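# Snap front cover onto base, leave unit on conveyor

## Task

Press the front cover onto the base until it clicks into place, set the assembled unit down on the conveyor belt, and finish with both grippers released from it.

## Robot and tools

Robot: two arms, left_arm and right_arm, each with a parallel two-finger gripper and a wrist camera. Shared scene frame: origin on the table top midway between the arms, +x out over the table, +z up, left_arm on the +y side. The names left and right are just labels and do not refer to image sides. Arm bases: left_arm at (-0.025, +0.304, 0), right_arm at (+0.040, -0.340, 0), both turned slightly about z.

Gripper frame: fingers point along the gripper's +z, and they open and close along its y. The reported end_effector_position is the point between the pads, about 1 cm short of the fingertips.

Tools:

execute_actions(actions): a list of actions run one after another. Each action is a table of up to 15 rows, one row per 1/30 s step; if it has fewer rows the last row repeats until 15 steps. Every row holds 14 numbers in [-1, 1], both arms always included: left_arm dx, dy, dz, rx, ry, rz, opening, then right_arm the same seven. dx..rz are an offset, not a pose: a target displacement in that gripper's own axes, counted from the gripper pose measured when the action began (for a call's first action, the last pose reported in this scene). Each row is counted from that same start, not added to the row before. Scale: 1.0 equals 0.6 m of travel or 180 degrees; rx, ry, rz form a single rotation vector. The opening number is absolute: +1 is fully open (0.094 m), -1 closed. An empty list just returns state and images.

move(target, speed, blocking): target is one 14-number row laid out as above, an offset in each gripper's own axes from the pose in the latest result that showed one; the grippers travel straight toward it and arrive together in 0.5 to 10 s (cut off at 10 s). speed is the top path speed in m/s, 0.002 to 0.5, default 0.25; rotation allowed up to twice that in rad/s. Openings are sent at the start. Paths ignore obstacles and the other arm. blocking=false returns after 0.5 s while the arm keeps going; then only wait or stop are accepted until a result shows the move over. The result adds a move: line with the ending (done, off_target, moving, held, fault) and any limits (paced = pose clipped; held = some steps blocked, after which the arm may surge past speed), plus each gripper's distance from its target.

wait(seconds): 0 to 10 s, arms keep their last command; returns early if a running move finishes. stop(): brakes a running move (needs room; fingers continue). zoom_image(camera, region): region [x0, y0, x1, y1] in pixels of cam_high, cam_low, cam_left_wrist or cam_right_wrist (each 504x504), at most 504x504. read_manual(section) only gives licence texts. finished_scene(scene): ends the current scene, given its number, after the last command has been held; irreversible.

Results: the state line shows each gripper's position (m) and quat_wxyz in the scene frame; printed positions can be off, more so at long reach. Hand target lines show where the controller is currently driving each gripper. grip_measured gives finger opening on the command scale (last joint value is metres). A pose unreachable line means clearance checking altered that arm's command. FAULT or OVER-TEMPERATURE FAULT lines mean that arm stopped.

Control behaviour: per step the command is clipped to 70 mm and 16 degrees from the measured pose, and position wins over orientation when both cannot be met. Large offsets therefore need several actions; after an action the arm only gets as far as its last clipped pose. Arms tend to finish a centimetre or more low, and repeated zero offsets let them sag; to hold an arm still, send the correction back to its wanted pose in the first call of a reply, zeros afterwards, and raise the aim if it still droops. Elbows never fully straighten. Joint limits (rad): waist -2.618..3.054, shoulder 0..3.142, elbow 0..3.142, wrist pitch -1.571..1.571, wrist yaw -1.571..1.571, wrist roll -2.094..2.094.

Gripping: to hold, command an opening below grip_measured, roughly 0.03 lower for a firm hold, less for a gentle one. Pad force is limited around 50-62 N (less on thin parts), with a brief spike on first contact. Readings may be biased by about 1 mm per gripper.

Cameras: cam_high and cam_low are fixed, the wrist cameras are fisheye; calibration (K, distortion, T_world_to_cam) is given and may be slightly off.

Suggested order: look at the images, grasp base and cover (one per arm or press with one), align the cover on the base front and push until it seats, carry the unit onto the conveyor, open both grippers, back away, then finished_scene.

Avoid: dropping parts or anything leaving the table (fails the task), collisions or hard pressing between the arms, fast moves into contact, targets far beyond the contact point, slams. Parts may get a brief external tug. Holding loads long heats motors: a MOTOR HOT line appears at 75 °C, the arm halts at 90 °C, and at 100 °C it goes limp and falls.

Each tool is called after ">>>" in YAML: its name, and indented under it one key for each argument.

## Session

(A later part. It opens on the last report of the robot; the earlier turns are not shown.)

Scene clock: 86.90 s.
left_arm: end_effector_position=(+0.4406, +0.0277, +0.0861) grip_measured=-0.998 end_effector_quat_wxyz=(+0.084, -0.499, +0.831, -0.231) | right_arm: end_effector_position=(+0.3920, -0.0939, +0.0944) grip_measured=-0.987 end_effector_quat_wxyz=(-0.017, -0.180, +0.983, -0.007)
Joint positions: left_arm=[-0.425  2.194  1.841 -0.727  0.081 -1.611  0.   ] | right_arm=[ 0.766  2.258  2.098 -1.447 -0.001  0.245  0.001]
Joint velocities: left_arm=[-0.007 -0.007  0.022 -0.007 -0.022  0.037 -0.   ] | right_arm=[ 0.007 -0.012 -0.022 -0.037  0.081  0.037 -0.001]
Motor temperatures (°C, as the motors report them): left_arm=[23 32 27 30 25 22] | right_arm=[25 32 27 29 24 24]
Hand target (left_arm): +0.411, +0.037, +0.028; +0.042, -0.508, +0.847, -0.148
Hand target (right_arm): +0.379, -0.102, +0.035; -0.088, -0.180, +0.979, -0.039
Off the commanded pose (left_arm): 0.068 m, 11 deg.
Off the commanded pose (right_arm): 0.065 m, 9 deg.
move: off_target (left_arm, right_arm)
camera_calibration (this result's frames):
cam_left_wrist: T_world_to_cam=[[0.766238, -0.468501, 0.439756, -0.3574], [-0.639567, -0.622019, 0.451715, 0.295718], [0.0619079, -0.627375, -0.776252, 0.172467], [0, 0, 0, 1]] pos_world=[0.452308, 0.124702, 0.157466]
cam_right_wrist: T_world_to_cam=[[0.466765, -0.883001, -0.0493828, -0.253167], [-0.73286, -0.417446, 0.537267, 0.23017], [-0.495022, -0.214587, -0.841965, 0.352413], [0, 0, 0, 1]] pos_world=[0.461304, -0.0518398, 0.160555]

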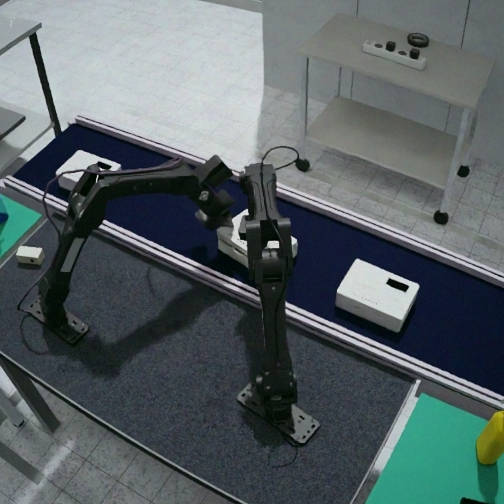

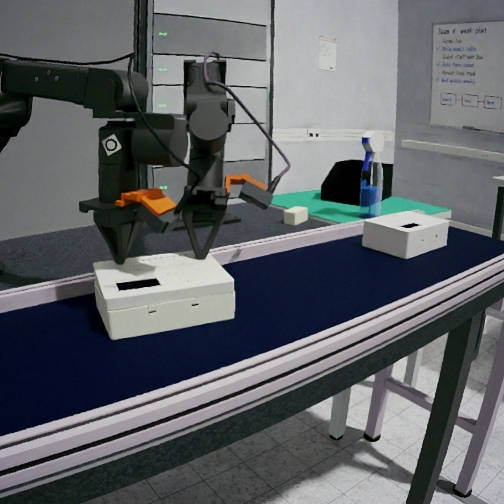

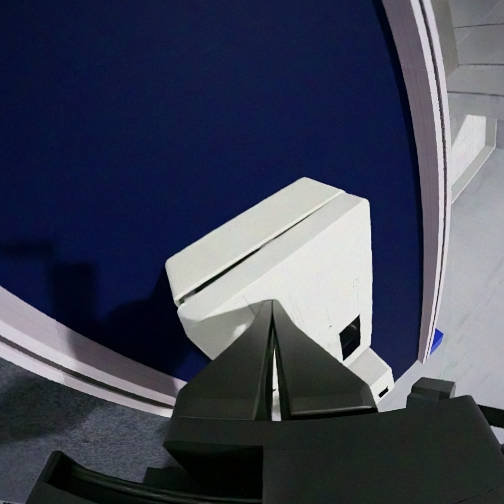

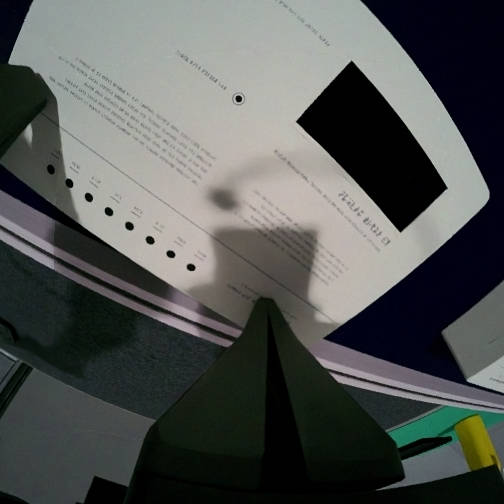

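>>> execute_actions:
  actions:
    - [[0,-0.02,-0.035,0,0,0,-1,0.0,0.012,0.085,0.009,0.037,0,-1]]
    - [[0,0,-0.01,0,0,0,-1,-0.01,0.026,0.085,0.009,0.037,0,-1]]
    - [[0,0,0,0,0,0,-1,-0.01,0.026,0.085,0.009,0.037,0,-1]]

>>> zoom_image:
  camera: "cam_low"
  region: [80,240,250,350]

>>> zoom_image:
  camera: "cam_left_wrist"
  region: [140,160,390,340]

Scene clock: 89.17 s.
left_arm: end_effector_position=(+0.4443, +0.0254, +0.1053) grip_measured=-0.998 end_effector_quat_wxyz=(+0.087, -0.498, +0.830, -0.237) | right_arm: end_effector_position=(+0.3970, -0.0887, +0.0946) grip_measured=-0.987 end_effector_quat_wxyz=(-0.034, -0.169, +0.985, -0.030)
Joint positions: left_arm=[-0.425  2.195  1.913 -0.785  0.082 -1.611  0.   ] | right_arm=[ 0.78   2.37   2.286 -1.574  0.025  0.283  0.001]
Joint velocities: left_arm=[ 0.007 -0.022 -0.007 -0.051 -0.037 -0.037 -0.   ] | right_arm=[ 0.007  0.007  0.007  0.037 -0.022  0.022 -0.   ]
Motor temperatures (°C, as the motors report them): left_arm=[23 32 27 30 25 22] | right_arm=[25 32 27 29 24 24]
Hand target (left_arm): +0.444, +0.025, +0.105; +0.087, -0.498, +0.830, -0.237
Hand target (right_arm): +0.383, -0.085, +0.045; -0.094, -0.172, +0.979, -0.053
Off the commanded pose (left_arm): 0.000 m, 0 deg.
Off the commanded pose (right_arm): 0.054 m, 8 deg.
joint sent to its limit (right arm) — the command would take joint 4 (wrist pitch) past its lower limit, so that joint was sent only as far as its limit.
camera_calibration (this result's frames):
cam_left_wrist: T_world_to_cam=[[0.761171, -0.465696, 0.451382, -0.368835], [-0.644743, -0.61867, 0.448948, 0.290516], [0.0701831, -0.632752, -0.771168, 0.181705], [0, 0, 0, 1]] pos_world=[0.455302, 0.122942, 0.176184]
cam_right_wrist: T_world_to_cam=[[0.446412, -0.894703, -0.0149435, -0.247092], [-0.727969, -0.37283, 0.575377, 0.234293], [-0.520363, -0.245977, -0.817752, 0.361109], [0, 0, 0, 1]] pos_world=[0.46877, -0.0448988, 0.156798]

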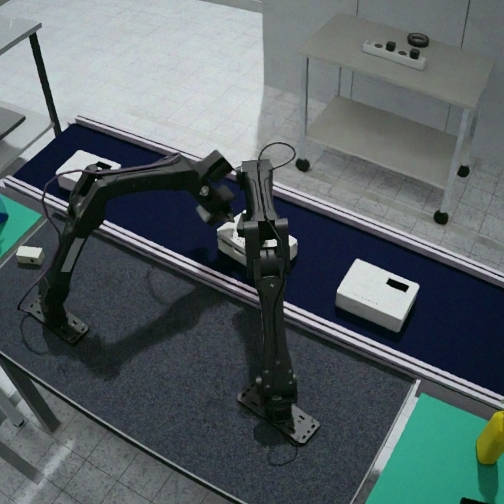

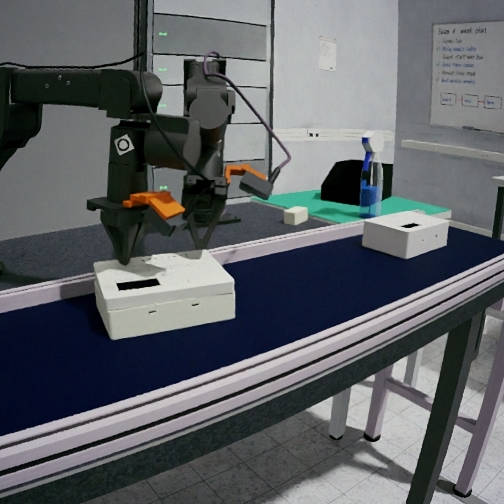

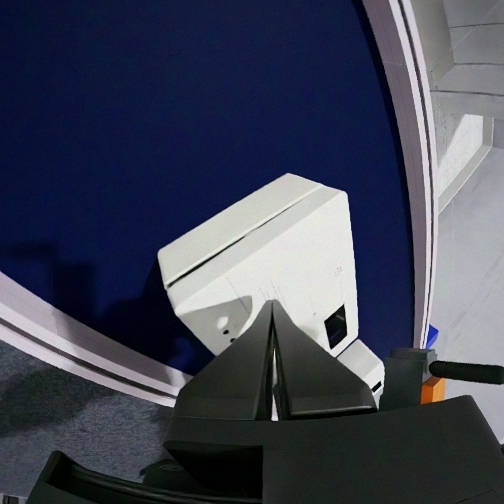

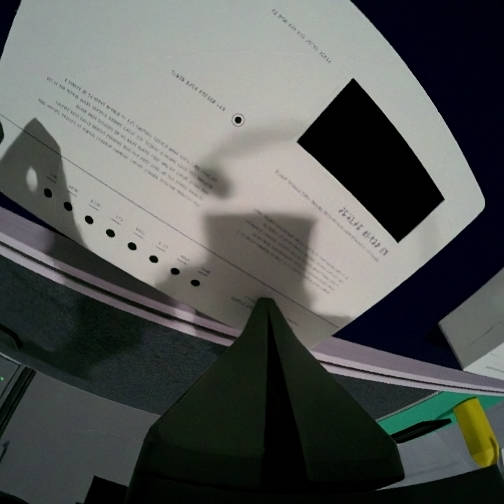

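Region (80, 240, 250, 350) of cam_low's 504x504 image, scaled by 2.965, with more detail than that image has; it fills the top 326 rows of this view, and the rest is white.

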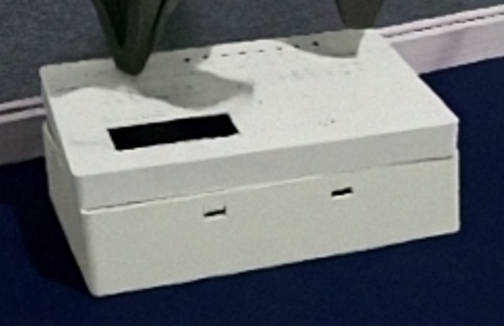

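Region (140, 160, 390, 340) of cam_left_wrist's 504x504 image, scaled by 2.016, with more detail than that image has; it fills the top 363 rows of this view, and the rest is white.

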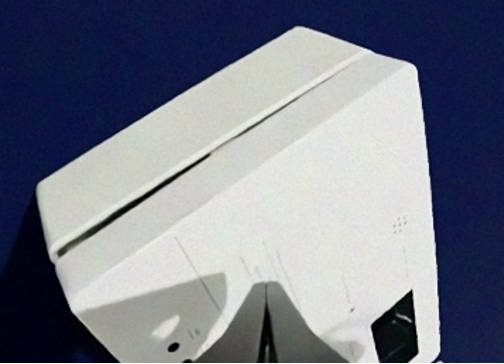

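>>> move:
  target: [0,0,-0.01,0,0,0,-1,0.1,-0.2,-0.06,0,-0.03,0,-1]
  speed: 0.2

>>> zoom_image:
  camera: "cam_high"
  region: [205,200,305,290]

Scene clock: 90.67 s.
left_arm: end_effector_position=(+0.4443, +0.0254, +0.1053) grip_measured=-0.998 end_effector_quat_wxyz=(+0.087, -0.498, +0.830, -0.237) | right_arm: end_effector_position=(+0.3805, -0.2181, +0.1381) grip_measured=-0.987 end_effector_quat_wxyz=(+0.001, -0.165, +0.986, -0.024)
Joint positions: left_arm=[-0.425  2.195  1.913 -0.785  0.082 -1.611  0.   ] | right_arm=[ 0.524  1.929  1.77  -1.42   0.048  0.034  0.001]
Joint velocities: left_arm=[ 0.007 -0.002  0.012 -0.051 -0.081  0.066 -0.001] | right_arm=[-0.002  0.012  0.007  0.022 -0.037 -0.066  0.001]
Motor temperatures (°C, as the motors report them): left_arm=[23 32 27 30 25 22] | right_arm=[25 32 27 29 24 24]
Hand target (left_arm): +0.442, +0.027, +0.111; +0.087, -0.498, +0.830, -0.237
Hand target (right_arm): +0.382, -0.219, +0.141; +0.012, -0.169, +0.985, -0.025
Off the commanded pose (left_arm): 0.006 m, 0 deg.
Off the commanded pose (right_arm): 0.004 m, 2 deg.
move: done
camera_calibration (this result's frames):
cam_left_wrist: T_world_to_cam=[[0.761171, -0.465696, 0.451382, -0.368835], [-0.644743, -0.61867, 0.448948, 0.290516], [0.0701831, -0.632752, -0.771168, 0.181705], [0, 0, 0, 1]] pos_world=[0.455302, 0.122942, 0.176184]
cam_right_wrist: T_world_to_cam=[[0.440992, -0.897491, -0.00595165, -0.35463], [-0.766663, -0.380139, 0.517419, 0.17015], [-0.466641, -0.223615, -0.855712, 0.345948], [0, 0, 0, 1]] pos_world=[0.44827, -0.176238, 0.205882]

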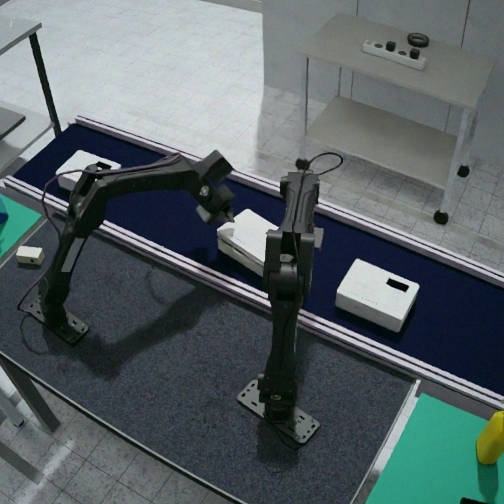

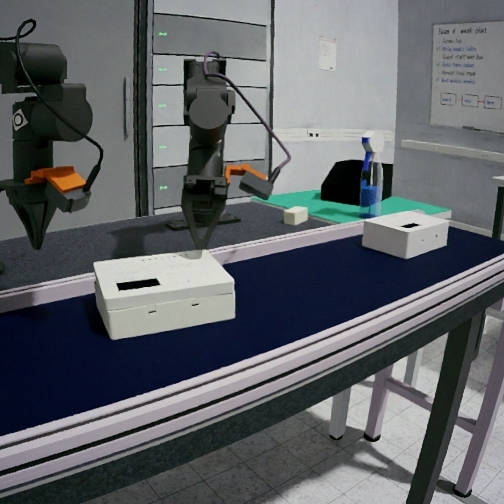

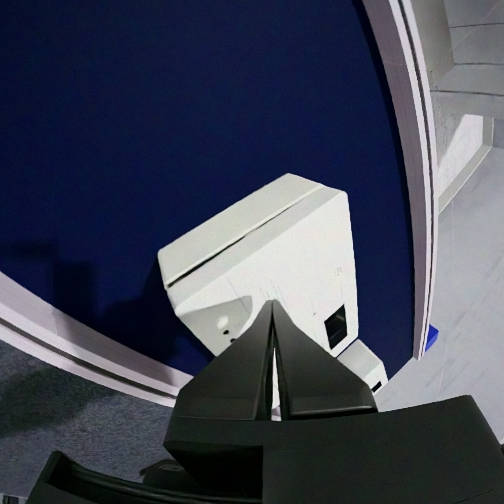

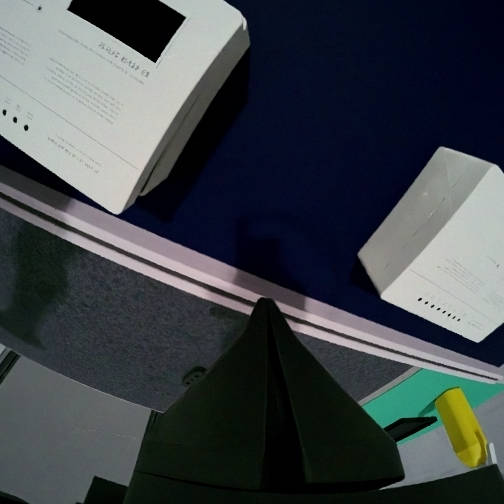

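Region (205, 200, 305, 290) of cam_high's 504x504 image, scaled by 5.040, with more detail than that image has; it fills the top 454 rows of this view, and the rest is white.

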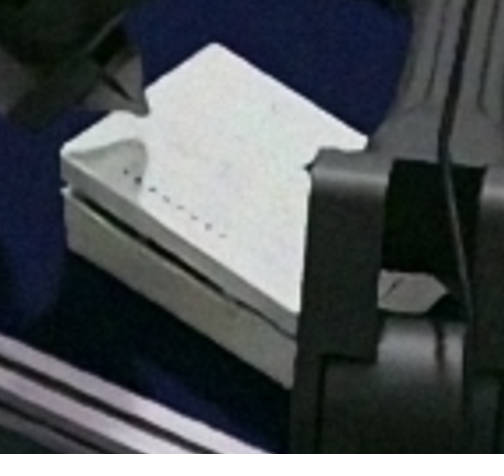

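>>> move:
  target: [0.111,0.06,-0.033,0.089,0,0,-1,-0.108,0.188,0.02,0,0,0,-1]
  speed: 0.15

Scene clock: 94.70 s.
left_arm: end_effector_position=(+0.3753, -0.0141, +0.1048) grip_measured=-0.998 end_effector_quat_wxyz=(+0.144, -0.479, +0.794, -0.344) | right_arm: end_effector_position=(+0.4055, -0.0946, +0.1156) grip_measured=-0.987 end_effector_quat_wxyz=(-0.001, -0.169, +0.985, -0.027)
Joint positions: left_arm=[-0.601  1.888  1.302 -0.221 -0.037 -1.756  0.   ] | right_arm=[ 0.767  2.32   2.286 -1.562  0.047  0.27   0.001]
Joint velocities: left_arm=[ 0.017  0.007  0.012  0.007  0.007 -0.022 -0.   ] | right_arm=[ 0.007  0.017 -0.017  0.007 -0.022 -0.007 -0.001]
Motor temperatures (°C, as the motors report them): left_arm=[23 32 27 30 25 22] | right_arm=[25 32 27 29 24 24]
Hand target (left_arm): +0.375, -0.013, +0.112; +0.155, -0.479, +0.790, -0.349
Hand target (right_arm): +0.406, -0.091, +0.121; +0.004, -0.165, +0.986, -0.021
Off the commanded pose (left_arm): 0.007 m, 2 deg.
Off the commanded pose (right_arm): 0.006 m, 1 deg.
joint sent to its limit (right arm) — the command would take joint 4 (wrist pitch) past its lower limit, so that joint was sent only as far as its limit.
move: done
camera_calibration (this result's frames):
cam_left_wrist: T_world_to_cam=[[0.64486, -0.380439, 0.662889, -0.311848], [-0.72766, -0.570921, 0.380211, 0.260778], [0.23381, -0.727541, -0.644994, 0.085156], [0, 0, 0, 1]] pos_world=[0.370946, 0.0921991, 0.162495]
cam_right_wrist: T_world_to_cam=[[0.44807, -0.893994, -0.00272883, -0.257839], [-0.76205, -0.383532, 0.521712, 0.245194], [-0.467454, -0.231684, -0.853117, 0.365295], [0, 0, 0, 1]] pos_world=[0.473139, -0.0518335, 0.183015]

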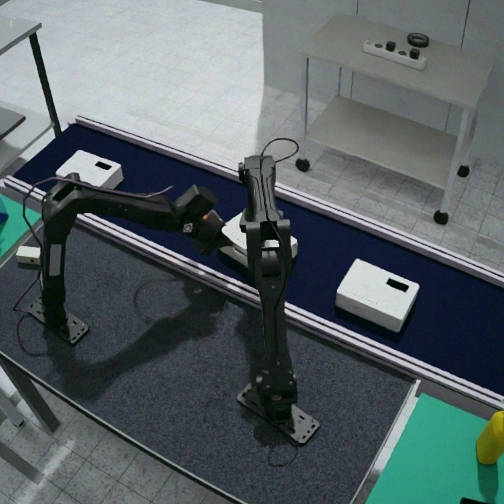

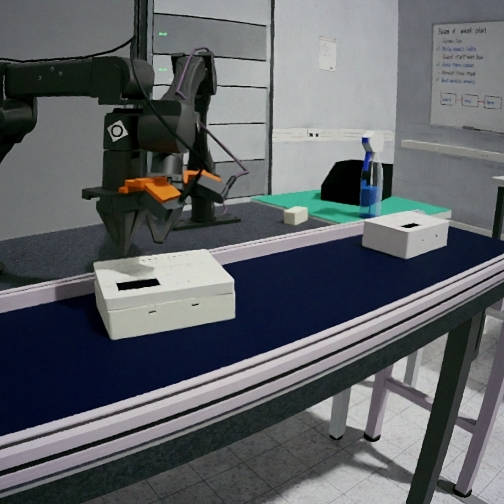

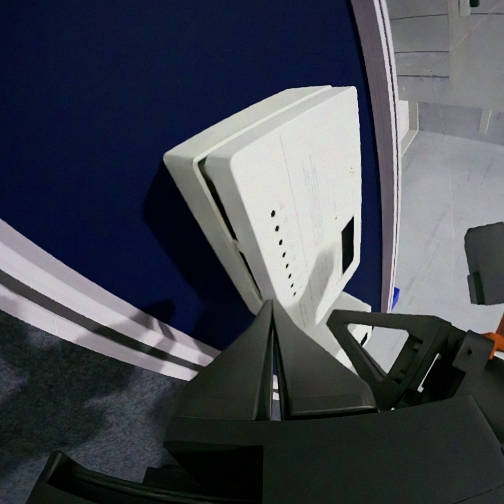

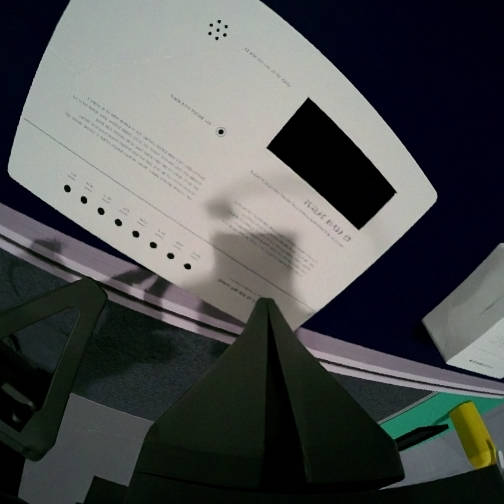

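>>> zoom_image:
  camera: "cam_left_wrist"
  region: [150,120,310,320]

Region (150, 120, 310, 320) of cam_left_wrist's 504x504 image, scaled by 2.520, with more detail than that image has; it fills the left 403 columns of this view, and the rest is white.

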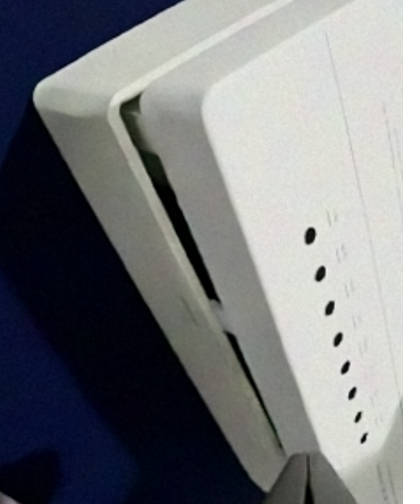

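>>> move:
  target: [-0.005,0.032,0.034,0,0,0,-1,0.014,-0.004,0.11,0.013,0.05,0,-1]
  speed: 0.05

Scene clock: 99.30 s.
left_arm: end_effector_position=(+0.3762, -0.0146, +0.0833) grip_measured=-0.998 end_effector_quat_wxyz=(+0.146, -0.479, +0.793, -0.348) | right_arm: end_effector_position=(+0.4026, -0.0967, +0.0952) grip_measured=-0.987 end_effector_quat_wxyz=(-0.026, -0.169, +0.985, -0.039)
Joint positions: left_arm=[-0.601  1.919  1.247 -0.126 -0.038 -1.756  0.   ] | right_arm=[ 0.767  2.361  2.273 -1.563  0.048  0.271  0.001]
Joint velocities: left_arm=[-0.017  0.002 -0.012 -0.007 -0.051  0.037  0.   ] | right_arm=[-0.002 -0.007 -0.002 -0.022 -0.11   0.022  0.   ]
Motor temperatures (°C, as the motors report them): left_arm=[23 32 27 30 25 22] | right_arm=[25 32 27 28 24 24]
Hand target (left_arm): +0.375, -0.013, +0.077; +0.144, -0.479, +0.794, -0.344
Hand target (right_arm): +0.396, -0.104, +0.052; -0.075, -0.167, +0.981, -0.059
Off the commanded pose (left_arm): 0.007 m, 0 deg.
Off the commanded pose (right_arm): 0.046 m, 6 deg.
move: off_target (right_arm)
camera_calibration (this result's frames):
cam_left_wrist: T_world_to_cam=[[0.64071, -0.376524, 0.669119, -0.297221], [-0.729737, -0.569572, 0.378248, 0.270256], [0.238692, -0.730628, -0.639694, 0.0683584], [0, 0, 0, 1]] pos_world=[0.371332, 0.0919642, 0.140381]
cam_right_wrist: T_world_to_cam=[[0.447476, -0.894278, 0.00573968, -0.259075], [-0.737394, -0.365328, 0.568142, 0.240227], [-0.50598, -0.258462, -0.82291, 0.356027], [0, 0, 0, 1]] pos_world=[0.473214, -0.0519043, 0.157982]

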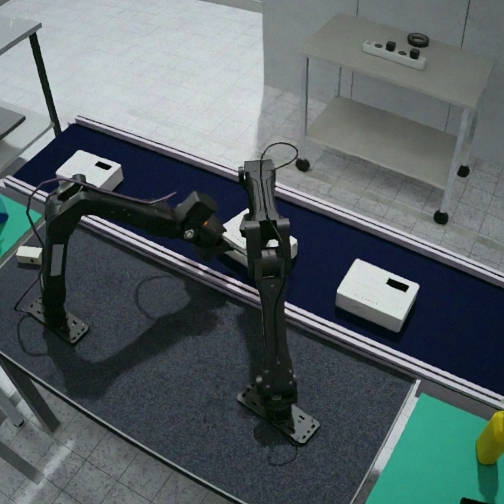

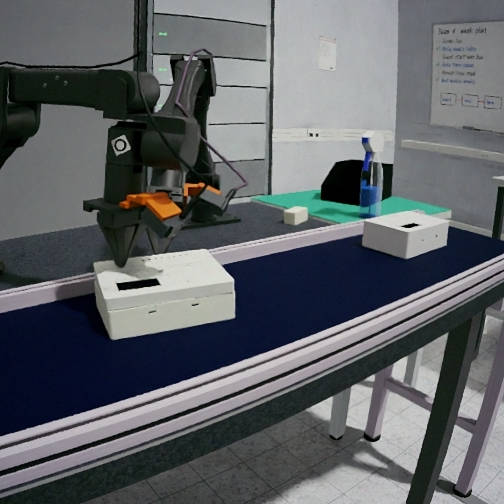

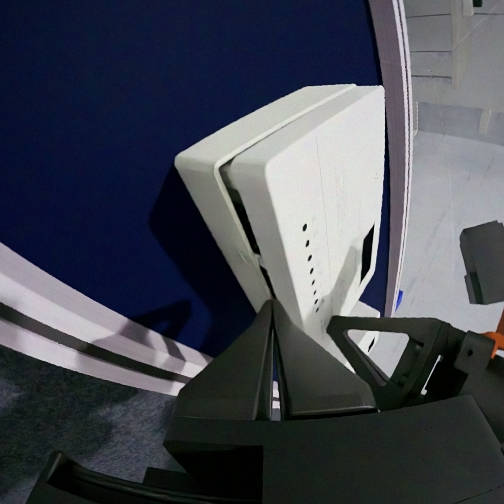

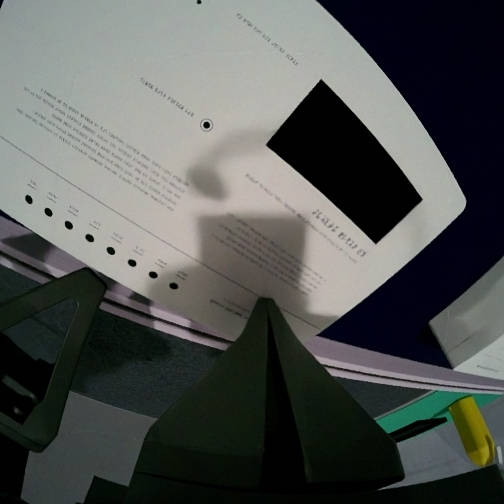

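>>> execute_actions:
  actions:
    - [[-0.0025,0.017,0.018,0,0,0,-1,0.006,-0.003,0.073,0.008,0.032,0,-1]]

Scene clock: 99.97 s.
left_arm: end_effector_position=(+0.3768, -0.0152, +0.0727) grip_measured=-0.998 end_effector_quat_wxyz=(+0.146, -0.478, +0.792, -0.349) | right_arm: end_effector_position=(+0.4026, -0.0967, +0.0952) grip_measured=-0.987 end_effector_quat_wxyz=(-0.026, -0.169, +0.985, -0.039)
Joint positions: left_arm=[-0.601  1.938  1.225 -0.081 -0.038 -1.756  0.   ] | right_arm=[ 0.767  2.361  2.273 -1.563  0.048  0.271  0.001]
Joint velocities: left_arm=[ 0.002 -0.012 -0.007  0.022 -0.037  0.022 -0.   ] | right_arm=[ 0.002  0.002 -0.007 -0.037 -0.007 -0.007 -0.001]
Motor temperatures (°C, as the motors report them): left_arm=[23 32 27 30 25 22] | right_arm=[25 32 27 28 24 24]
Hand target (left_arm): +0.376, -0.014, +0.068; +0.146, -0.479, +0.793, -0.348
Hand target (right_arm): +0.396, -0.104, +0.054; -0.074, -0.168, +0.981, -0.059
Off the commanded pose (left_arm): 0.004 m, 0 deg.
Off the commanded pose (right_arm): 0.044 m, 6 deg.
camera_calibration (this result's frames):
cam_left_wrist: T_world_to_cam=[[0.638929, -0.375067, 0.671636, -0.290207], [-0.730742, -0.56875, 0.377545, 0.27489], [0.240389, -0.732016, -0.637468, 0.060195], [0, 0, 0, 1]] pos_world=[0.371825, 0.0915608, 0.129502]
cam_right_wrist: T_world_to_cam=[[0.447476, -0.894278, 0.00573968, -0.259075], [-0.737394, -0.365328, 0.568142, 0.240227], [-0.50598, -0.258462, -0.82291, 0.356027], [0, 0, 0, 1]] pos_world=[0.473214, -0.0519043, 0.157982]

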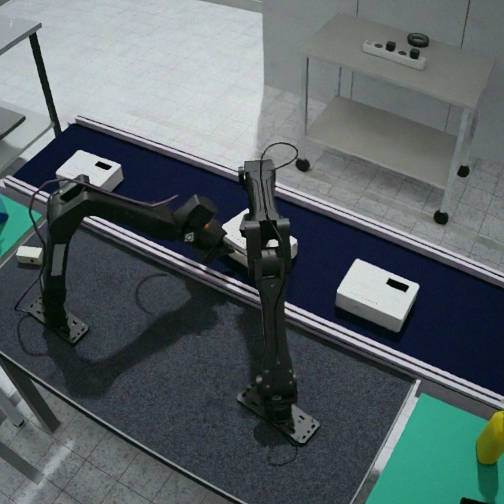

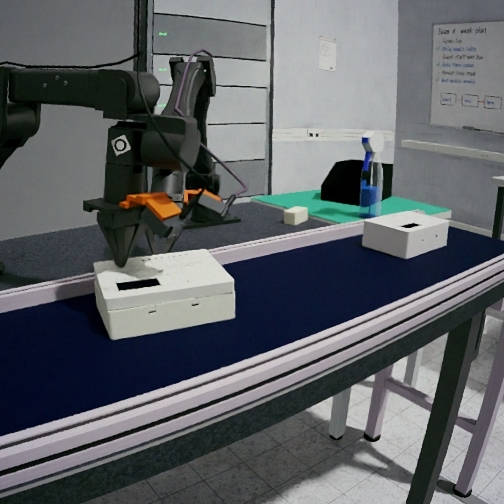

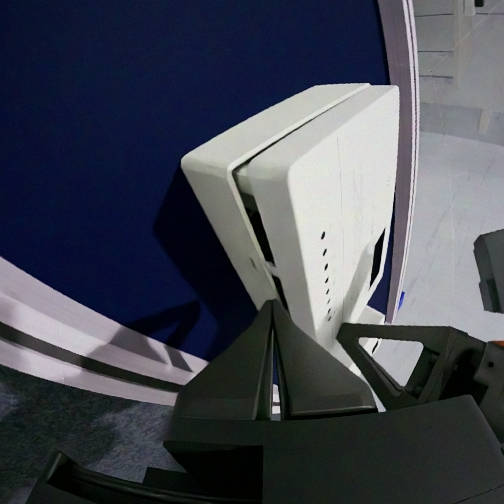

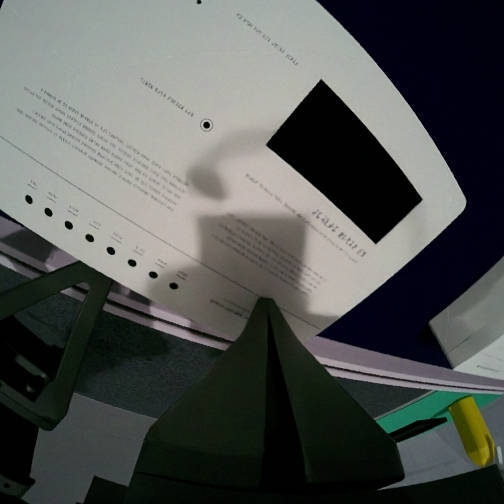

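>>> execute_actions:
  actions:
    - [[-0.002,-0.004,0.0035,0,0,0,-1,0.006,-0.003,0.073,0.008,0.032,0,-1],[-0.003,-0.007,0.006,0,0,0,-1,0.006,-0.003,0.073,0.008,0.032,0,-1],[-0.004,-0.009,0.008,0,0,0,-1,0.006,-0.003,0.073,0.008,0.032,0,-1],[-0.005,-0.011,0.010,0,0,0,-1,0.006,-0.003,0.073,0.008,0.032,0,-1],[-0.006,-0.013,0.012,0,0,0,-1,0.006,-0.003,0.073,0.008,0.032,0,-1],[-0.007,-0.015,0.013,0,0,0,-1,0.006,-0.003,0.073,0.008,0.032,0,-1],[-0.008,-0.017,0.015,0,0,0,-1,0.006,-0.003,0.073,0.008,0.032,0,-1],[-0.009,-0.019,0.017,0,0,0,-1,0.006,-0.003,0.073,0.008,0.032,0,-1],[-0.010,-0.021,0.019,0,0,0,-1,0.006,-0.003,0.073,0.008,0.032,0,-1],[-0.011,-0.024,0.021,0,0,0,-1,0.006,-0.003,0.073,0.008,0.032,0,-1],[-0.012,-0.026,0.023,0,0,0,-1,0.006,-0.003,0.073,0.008,0.032,0,-1],[-0.013,-0.028,0.025,0,0,0,-1,0.006,-0.003,0.073,0.008,0.032,0,-1]]

Scene clock: 101.17 s.
left_arm: end_effector_position=(+0.3861, -0.0213, +0.0619) grip_measured=-0.998 end_effector_quat_wxyz=(+0.133, -0.480, +0.797, -0.341) | right_arm: end_effector_position=(+0.4025, -0.0967, +0.0952) grip_measured=-0.987 end_effector_quat_wxyz=(-0.027, -0.169, +0.985, -0.039)
Joint positions: left_arm=[-0.589  2.003  1.292 -0.111 -0.012 -1.753  0.   ] | right_arm=[ 0.767  2.361  2.273 -1.564  0.048  0.271  0.001]
Joint velocities: left_arm=[ 0.027  0.071  0.046 -0.066 -0.037 -0.022 -0.   ] | right_arm=[-0.002 -0.002 -0.017 -0.022 -0.037 -0.022 -0.   ]
Motor temperatures (°C, as the motors report them): left_arm=[23 32 27 30 25 22] | right_arm=[25 32 27 28 24 24]
Hand target (left_arm): +0.400, -0.019, +0.073; +0.147, -0.478, +0.792, -0.350
Hand target (right_arm): +0.396, -0.104, +0.054; -0.074, -0.168, +0.981, -0.059
Off the commanded pose (left_arm): 0.018 m, 2 deg.
Off the commanded pose (right_arm): 0.044 m, 6 deg.
camera_calibration (this result's frames):
cam_left_wrist: T_world_to_cam=[[0.656565, -0.383853, 0.649291, -0.296863], [-0.723582, -0.563581, 0.398505, 0.278276], [0.212961, -0.73146, -0.647777, 0.0578451], [0, 0, 0, 1]] pos_world=[0.383946, 0.0851905, 0.119327]
cam_right_wrist: T_world_to_cam=[[0.447478, -0.894276, 0.00579459, -0.259095], [-0.737216, -0.365204, 0.568452, 0.240056], [-0.506237, -0.258642, -0.822696, 0.356046], [0, 0, 0, 1]] pos_world=[0.473156, -0.0519445, 0.157958]

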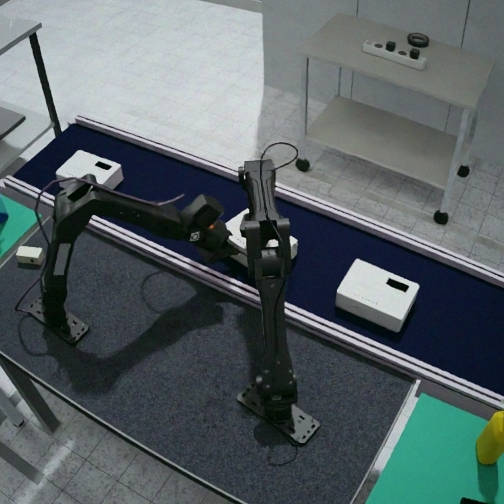

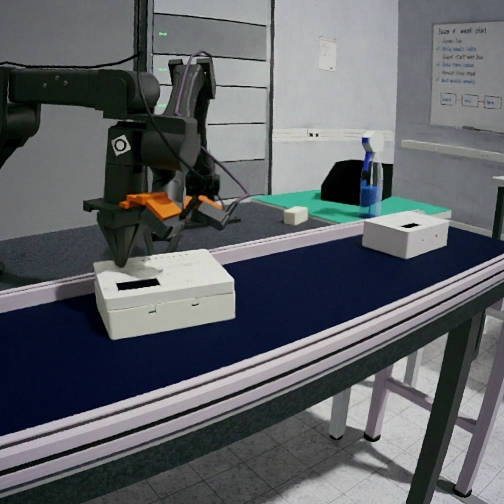

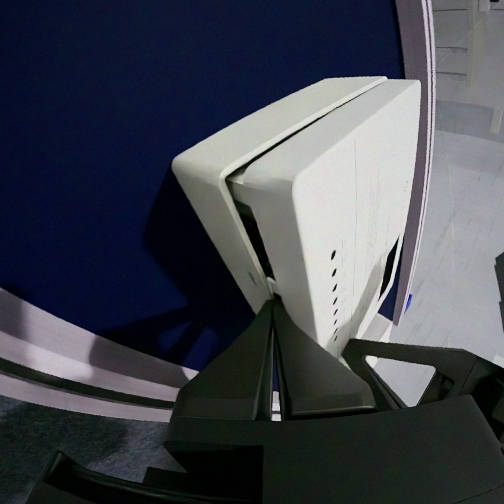

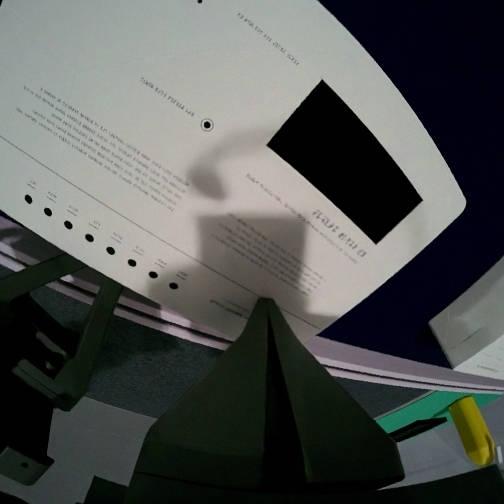

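>>> execute_actions:
  actions:
    - [[0.008,0.0,-0.03,0,0,0,-1,0.006,-0.003,0.073,0.008,0.032,0,-1],[0.008,0.0,-0.03,0,0,0,-1,0.006,-0.003,0.073,0.008,0.032,0,-1],[0.008,0.0,-0.03,0,0,0,-1,0.006,-0.003,0.073,0.008,0.032,0,-1],[0.008,0.0,-0.03,0,0,0,-1,0.006,-0.003,0.073,0.008,0.032,0,-1],[0.008,0.0,-0.03,0,0,0,-1,0.006,-0.003,0.073,0.008,0.032,0,-1],[0.009,-0.012,-0.04,0,0,0,-1,0.006,-0.003,0.073,0.008,0.032,0,-1]]

Scene clock: 102.93 s.
left_arm: end_effector_position=(+0.3773, -0.0165, +0.0758) grip_measured=-0.998 end_effector_quat_wxyz=(+0.130, -0.482, +0.797, -0.341) | right_arm: end_effector_position=(+0.4024, -0.0968, +0.0952) grip_measured=-0.987 end_effector_quat_wxyz=(-0.027, -0.169, +0.985, -0.039)
Joint positions: left_arm=[-0.592  1.947  1.273 -0.151 -0.009 -1.761  0.   ] | right_arm=[ 0.767  2.361  2.273 -1.564  0.048  0.271  0.001]
Joint velocities: left_arm=[-0.002 -0.012  0.007  0.007  0.022 -0.081 -0.001] | right_arm=[-0.017 -0.007 -0.012 -0.007 -0.081  0.037 -0.001]
Motor temperatures (°C, as the motors report them): left_arm=[23 32 28 30 25 22] | right_arm=[25 32 27 28 24 24]
Hand target (left_arm): +0.375, -0.019, +0.085; +0.133, -0.480, +0.797, -0.341
Hand target (right_arm): +0.396, -0.104, +0.054; -0.074, -0.168, +0.981, -0.059
Off the commanded pose (left_arm): 0.010 m, 0 deg.
Off the commanded pose (right_arm): 0.044 m, 6 deg.
camera_calibration (this result's frames):
cam_left_wrist: T_world_to_cam=[[0.660952, -0.380501, 0.646809, -0.299578], [-0.72055, -0.562577, 0.405357, 0.267465], [0.209641, -0.73398, -0.646007, 0.073318], [0, 0, 0, 1]] pos_world=[0.375359, 0.090294, 0.132715]
cam_right_wrist: T_world_to_cam=[[0.447506, -0.894259, 0.00622576, -0.259227], [-0.73715, -0.364926, 0.568717, 0.239957], [-0.506308, -0.259093, -0.82251, 0.355974], [0, 0, 0, 1]] pos_world=[0.473123, -0.0520187, 0.157939]

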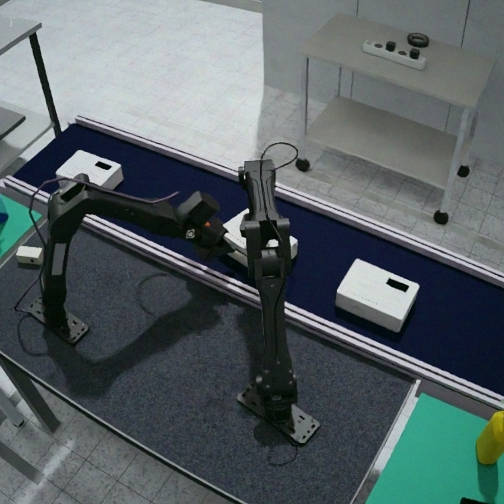

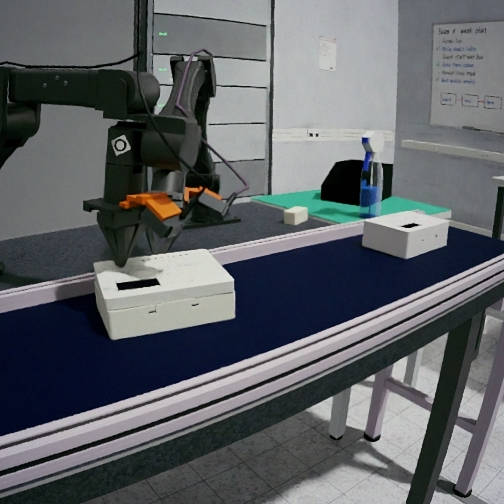

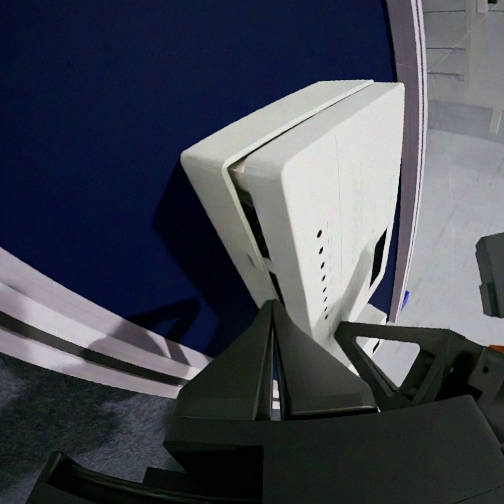

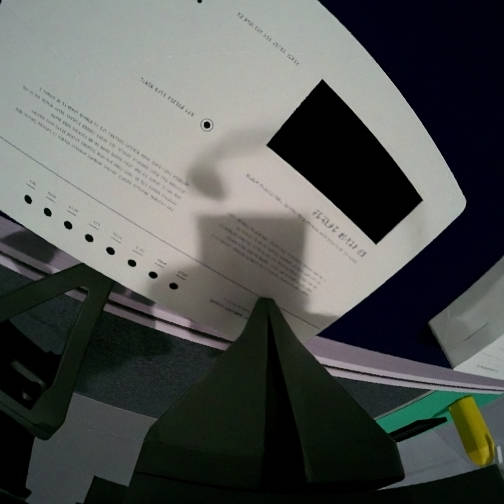

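>>> execute_actions:
  actions:
    - [[0.001,-0.015,-0.010,0,0,0,-1,0.006,-0.003,0.073,0.008,0.032,0,-1],[0.0,-0.019,-0.009,0,0,0,-1,0.006,-0.003,0.073,0.008,0.032,0,-1],[-0.001,-0.023,-0.007,0,0,0,-1,0.006,-0.003,0.073,0.008,0.032,0,-1],[-0.003,-0.027,-0.006,0,0,0,-1,0.006,-0.003,0.073,0.008,0.032,0,-1],[-0.004,-0.031,-0.004,0,0,0,-1,0.006,-0.003,0.073,0.008,0.032,0,-1],[-0.005,-0.035,-0.002,0,0,0,-1,0.006,-0.003,0.073,0.008,0.032,0,-1],[-0.006,-0.039,-0.001,0,0,0,-1,0.006,-0.003,0.073,0.008,0.032,0,-1],[-0.008,-0.043,0.001,0,0,0,-1,0.006,-0.003,0.073,0.008,0.032,0,-1],[-0.009,-0.047,0.002,0,0,0,-1,0.006,-0.003,0.073,0.008,0.032,0,-1],[-0.010,-0.051,0.004,0,0,0,-1,0.006,-0.003,0.073,0.008,0.032,0,-1],[-0.011,-0.054,0.005,0,0,0,-1,0.006,-0.003,0.073,0.008,0.032,0,-1],[-0.0125,-0.058,0.007,0,0,0,-1,0.006,-0.003,0.073,0.008,0.032,0,-1]]

>>> wait:
  seconds: 0.3

Scene clock: 103.87 s.
left_arm: end_effector_position=(+0.4069, -0.0264, +0.1003) grip_measured=-0.998 end_effector_quat_wxyz=(+0.135, -0.483, +0.788, -0.357) | right_arm: end_effector_position=(+0.4025, -0.0969, +0.0952) grip_measured=-0.987 end_effector_quat_wxyz=(-0.027, -0.169, +0.984, -0.039)
Joint positions: left_arm=[-0.567  2.001  1.428 -0.214  0.005 -1.753  0.   ] | right_arm=[ 0.767  2.361  2.273 -1.564  0.048  0.271  0.001]
Joint velocities: left_arm=[ 0.061  0.071  0.066 -0.11   0.022 -0.037  0.001] | right_arm=[-0.027 -0.012 -0.012 -0.022  0.022 -0.007  0.001]
Motor temperatures (°C, as the motors report them): left_arm=[23 32 28 30 25 22] | right_arm=[25 32 26 28 24 24]
Hand target (left_arm): +0.407, -0.022, +0.095; +0.130, -0.482, +0.796, -0.342
Hand target (right_arm): +0.396, -0.104, +0.054; -0.074, -0.168, +0.981, -0.059
Off the commanded pose (left_arm): 0.007 m, 2 deg.
Off the commanded pose (right_arm): 0.044 m, 6 deg.
camera_calibration (this result's frames):
cam_left_wrist: T_world_to_cam=[[0.646887, -0.356287, 0.674239, -0.33517], [-0.725986, -0.558348, 0.401487, 0.275946], [0.233415, -0.749204, -0.619847, 0.0629571], [0, 0, 0, 1]] pos_world=[0.402455, 0.081825, 0.15422]
cam_right_wrist: T_world_to_cam=[[0.447532, -0.894243, 0.006602, -0.259339], [-0.737263, -0.364771, 0.56867, 0.240028], [-0.506121, -0.259366, -0.822539, 0.355883], [0, 0, 0, 1]] pos_world=[0.473147, -0.0520525, 0.157943]

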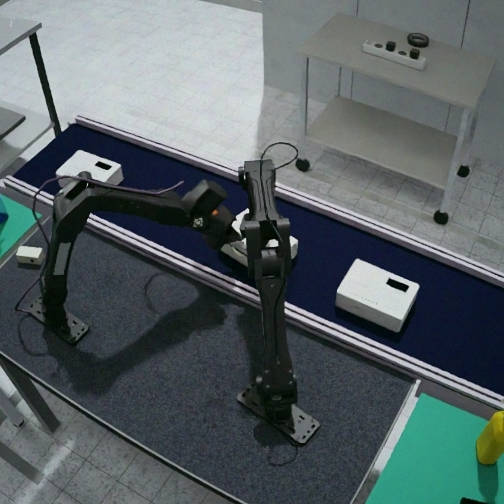

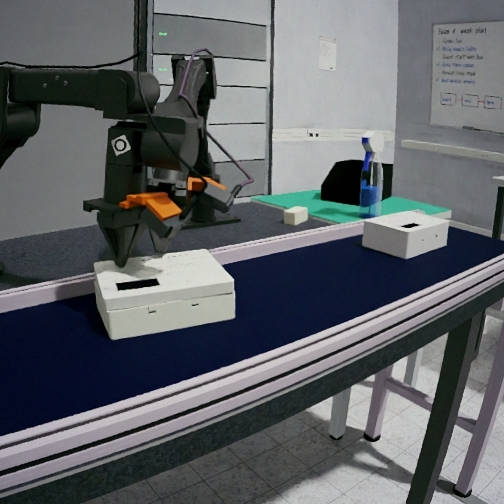

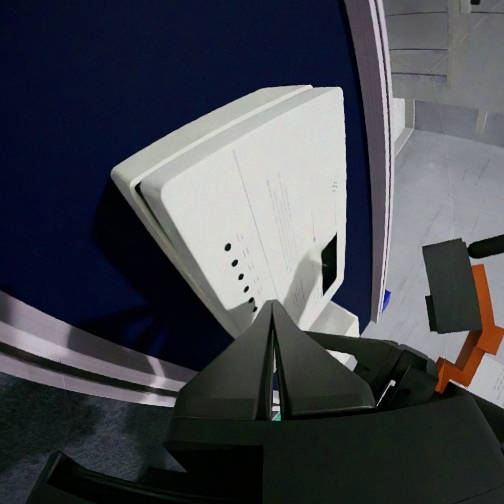

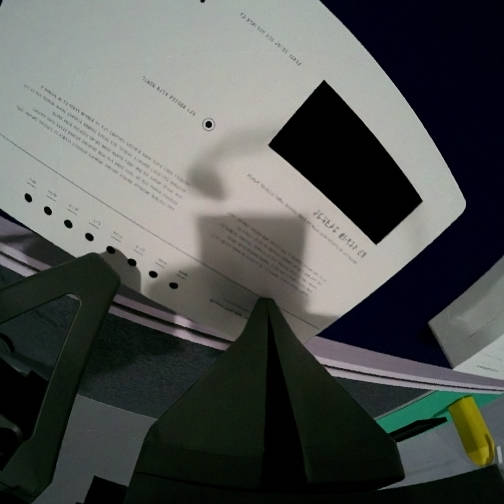

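Scene clock: 104.17 s.
left_arm: end_effector_position=(+0.4048, -0.0242, +0.0950) grip_measured=-0.998 end_effector_quat_wxyz=(+0.131, -0.484, +0.792, -0.348) | right_arm: end_effector_position=(+0.4025, -0.0969, +0.0952) grip_measured=-0.987 end_effector_quat_wxyz=(-0.027, -0.169, +0.984, -0.039)
Joint positions: left_arm=[-0.565  2.006  1.43  -0.233  0.008 -1.751  0.   ] | right_arm=[ 0.767  2.361  2.273 -1.564  0.048  0.271  0.001]
Joint velocities: left_arm=[ 0.007  0.002 -0.007 -0.022  0.037 -0.051 -0.001] | right_arm=[-0.012  0.017 -0.002 -0.051  0.022  0.037  0.   ]
Motor temperatures (°C, as the motors report them): left_arm=[23 32 28 30 25 22] | right_arm=[25 32 26 28 24 24]
Hand target (left_arm): +0.407, -0.022, +0.095; +0.130, -0.482, +0.797, -0.342
Hand target (right_arm): +0.396, -0.104, +0.054; -0.074, -0.168, +0.981, -0.059
Off the commanded pose (left_arm): 0.003 m, 1 deg.
Off the commanded pose (right_arm): 0.044 m, 6 deg.
wait: 0.30 s; no rest
camera_calibration (this result's frames):
cam_left_wrist: T_world_to_cam=[[0.658361, -0.366273, 0.657575, -0.332744], [-0.719652, -0.562328, 0.407293, 0.274581], [0.220593, -0.741371, -0.633804, 0.0685226], [0, 0, 0, 1]] pos_world=[0.401553, 0.0833301, 0.1504]
cam_right_wrist: T_world_to_cam=[[0.447532, -0.894243, 0.006602, -0.259339], [-0.737263, -0.364771, 0.56867, 0.240028], [-0.506121, -0.259366, -0.822539, 0.355883], [0, 0, 0, 1]] pos_world=[0.473147, -0.0520525, 0.157943]

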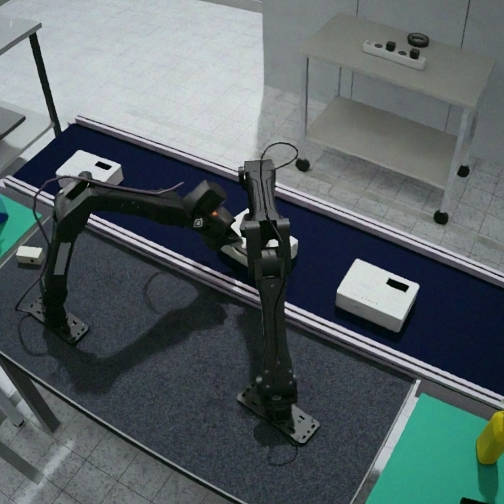

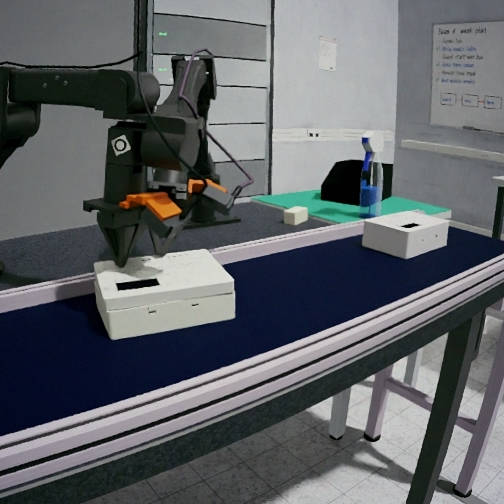

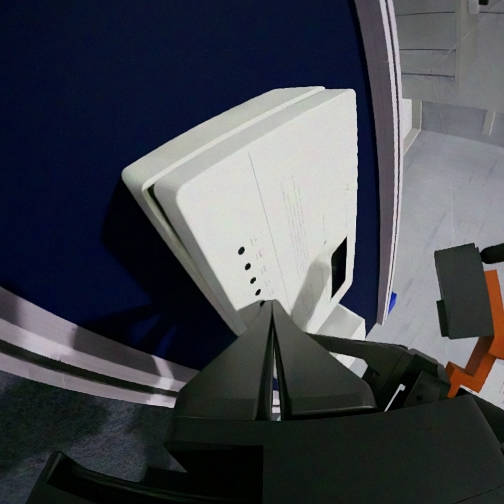

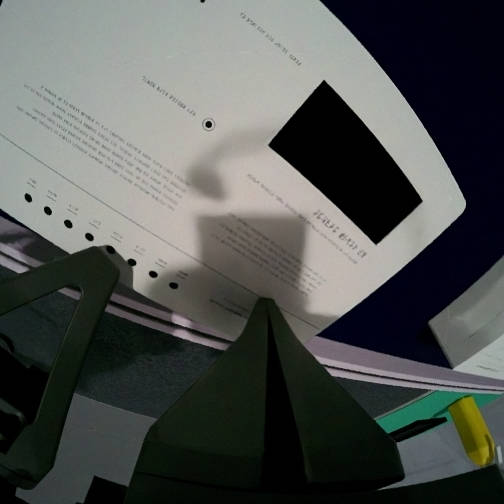

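>>> execute_actions:
  actions:
    - [[0.002,0.032,-0.042,0,0,0,-0.66,0.006,-0.003,0.073,0.008,0.032,0,-1]]

Scene clock: 105.03 s.
left_arm: end_effector_position=(+0.3838, -0.0083, +0.1012) grip_measured=-0.663 end_effector_quat_wxyz=(+0.131, -0.486, +0.789, -0.352) | right_arm: end_effector_position=(+0.4025, -0.0970, +0.0952) grip_measured=-0.987 end_effector_quat_wxyz=(-0.026, -0.169, +0.984, -0.039)
Joint positions: left_arm=[-0.565  1.901  1.3   -0.199  0.008 -1.759  0.016] | right_arm=[ 0.767  2.361  2.273 -1.564  0.049  0.271  0.001]
Joint velocities: left_arm=[-0.002 -0.012  0.012  0.037  0.081 -0.007 -0.   ] | right_arm=[-0.002 -0.002 -0.007 -0.007 -0.095 -0.037  0.001]
Motor temperatures (°C, as the motors report them): left_arm=[23 32 28 30 25 22] | right_arm=[25 32 26 28 24 24]
Hand target (left_arm): +0.378, -0.009, +0.101; +0.131, -0.484, +0.792, -0.348
Hand target (right_arm): +0.396, -0.104, +0.054; -0.074, -0.168, +0.981, -0.059
Off the commanded pose (left_arm): 0.006 m, 1 deg.
Off the commanded pose (right_arm): 0.044 m, 6 deg.
camera_calibration (this result's frames):
cam_left_wrist: T_world_to_cam=[[0.657684, -0.356237, 0.663737, -0.317469], [-0.718208, -0.562311, 0.409858, 0.26513], [0.22722, -0.746259, -0.625675, 0.0854859], [0, 0, 0, 1]] pos_world=[0.379788, 0.0997857, 0.155537]
cam_right_wrist: T_world_to_cam=[[0.447558, -0.894227, 0.00697825, -0.259451], [-0.737375, -0.364617, 0.568624, 0.2401], [-0.505935, -0.259638, -0.822568, 0.355793], [0, 0, 0, 1]] pos_world=[0.473171, -0.0520863, 0.157948]

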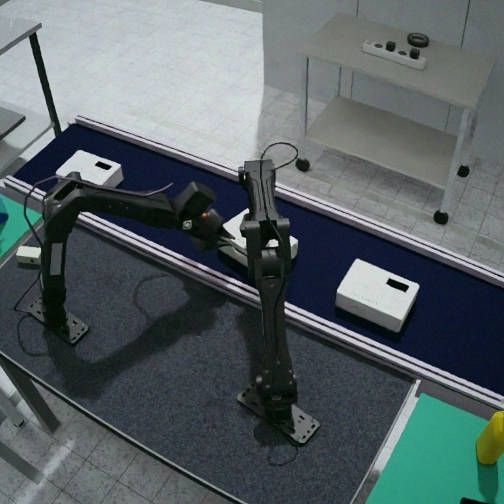

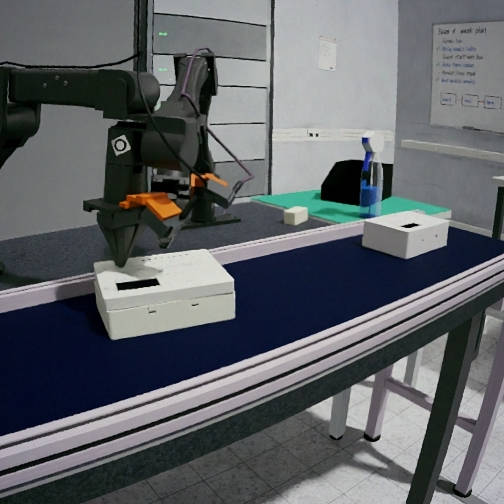

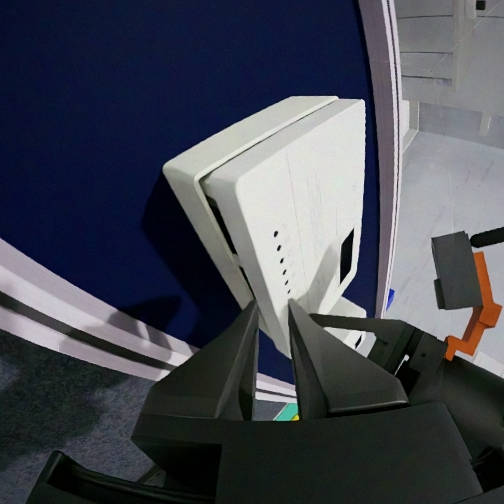

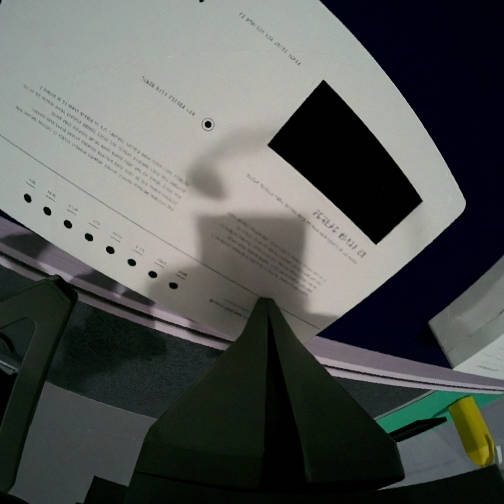

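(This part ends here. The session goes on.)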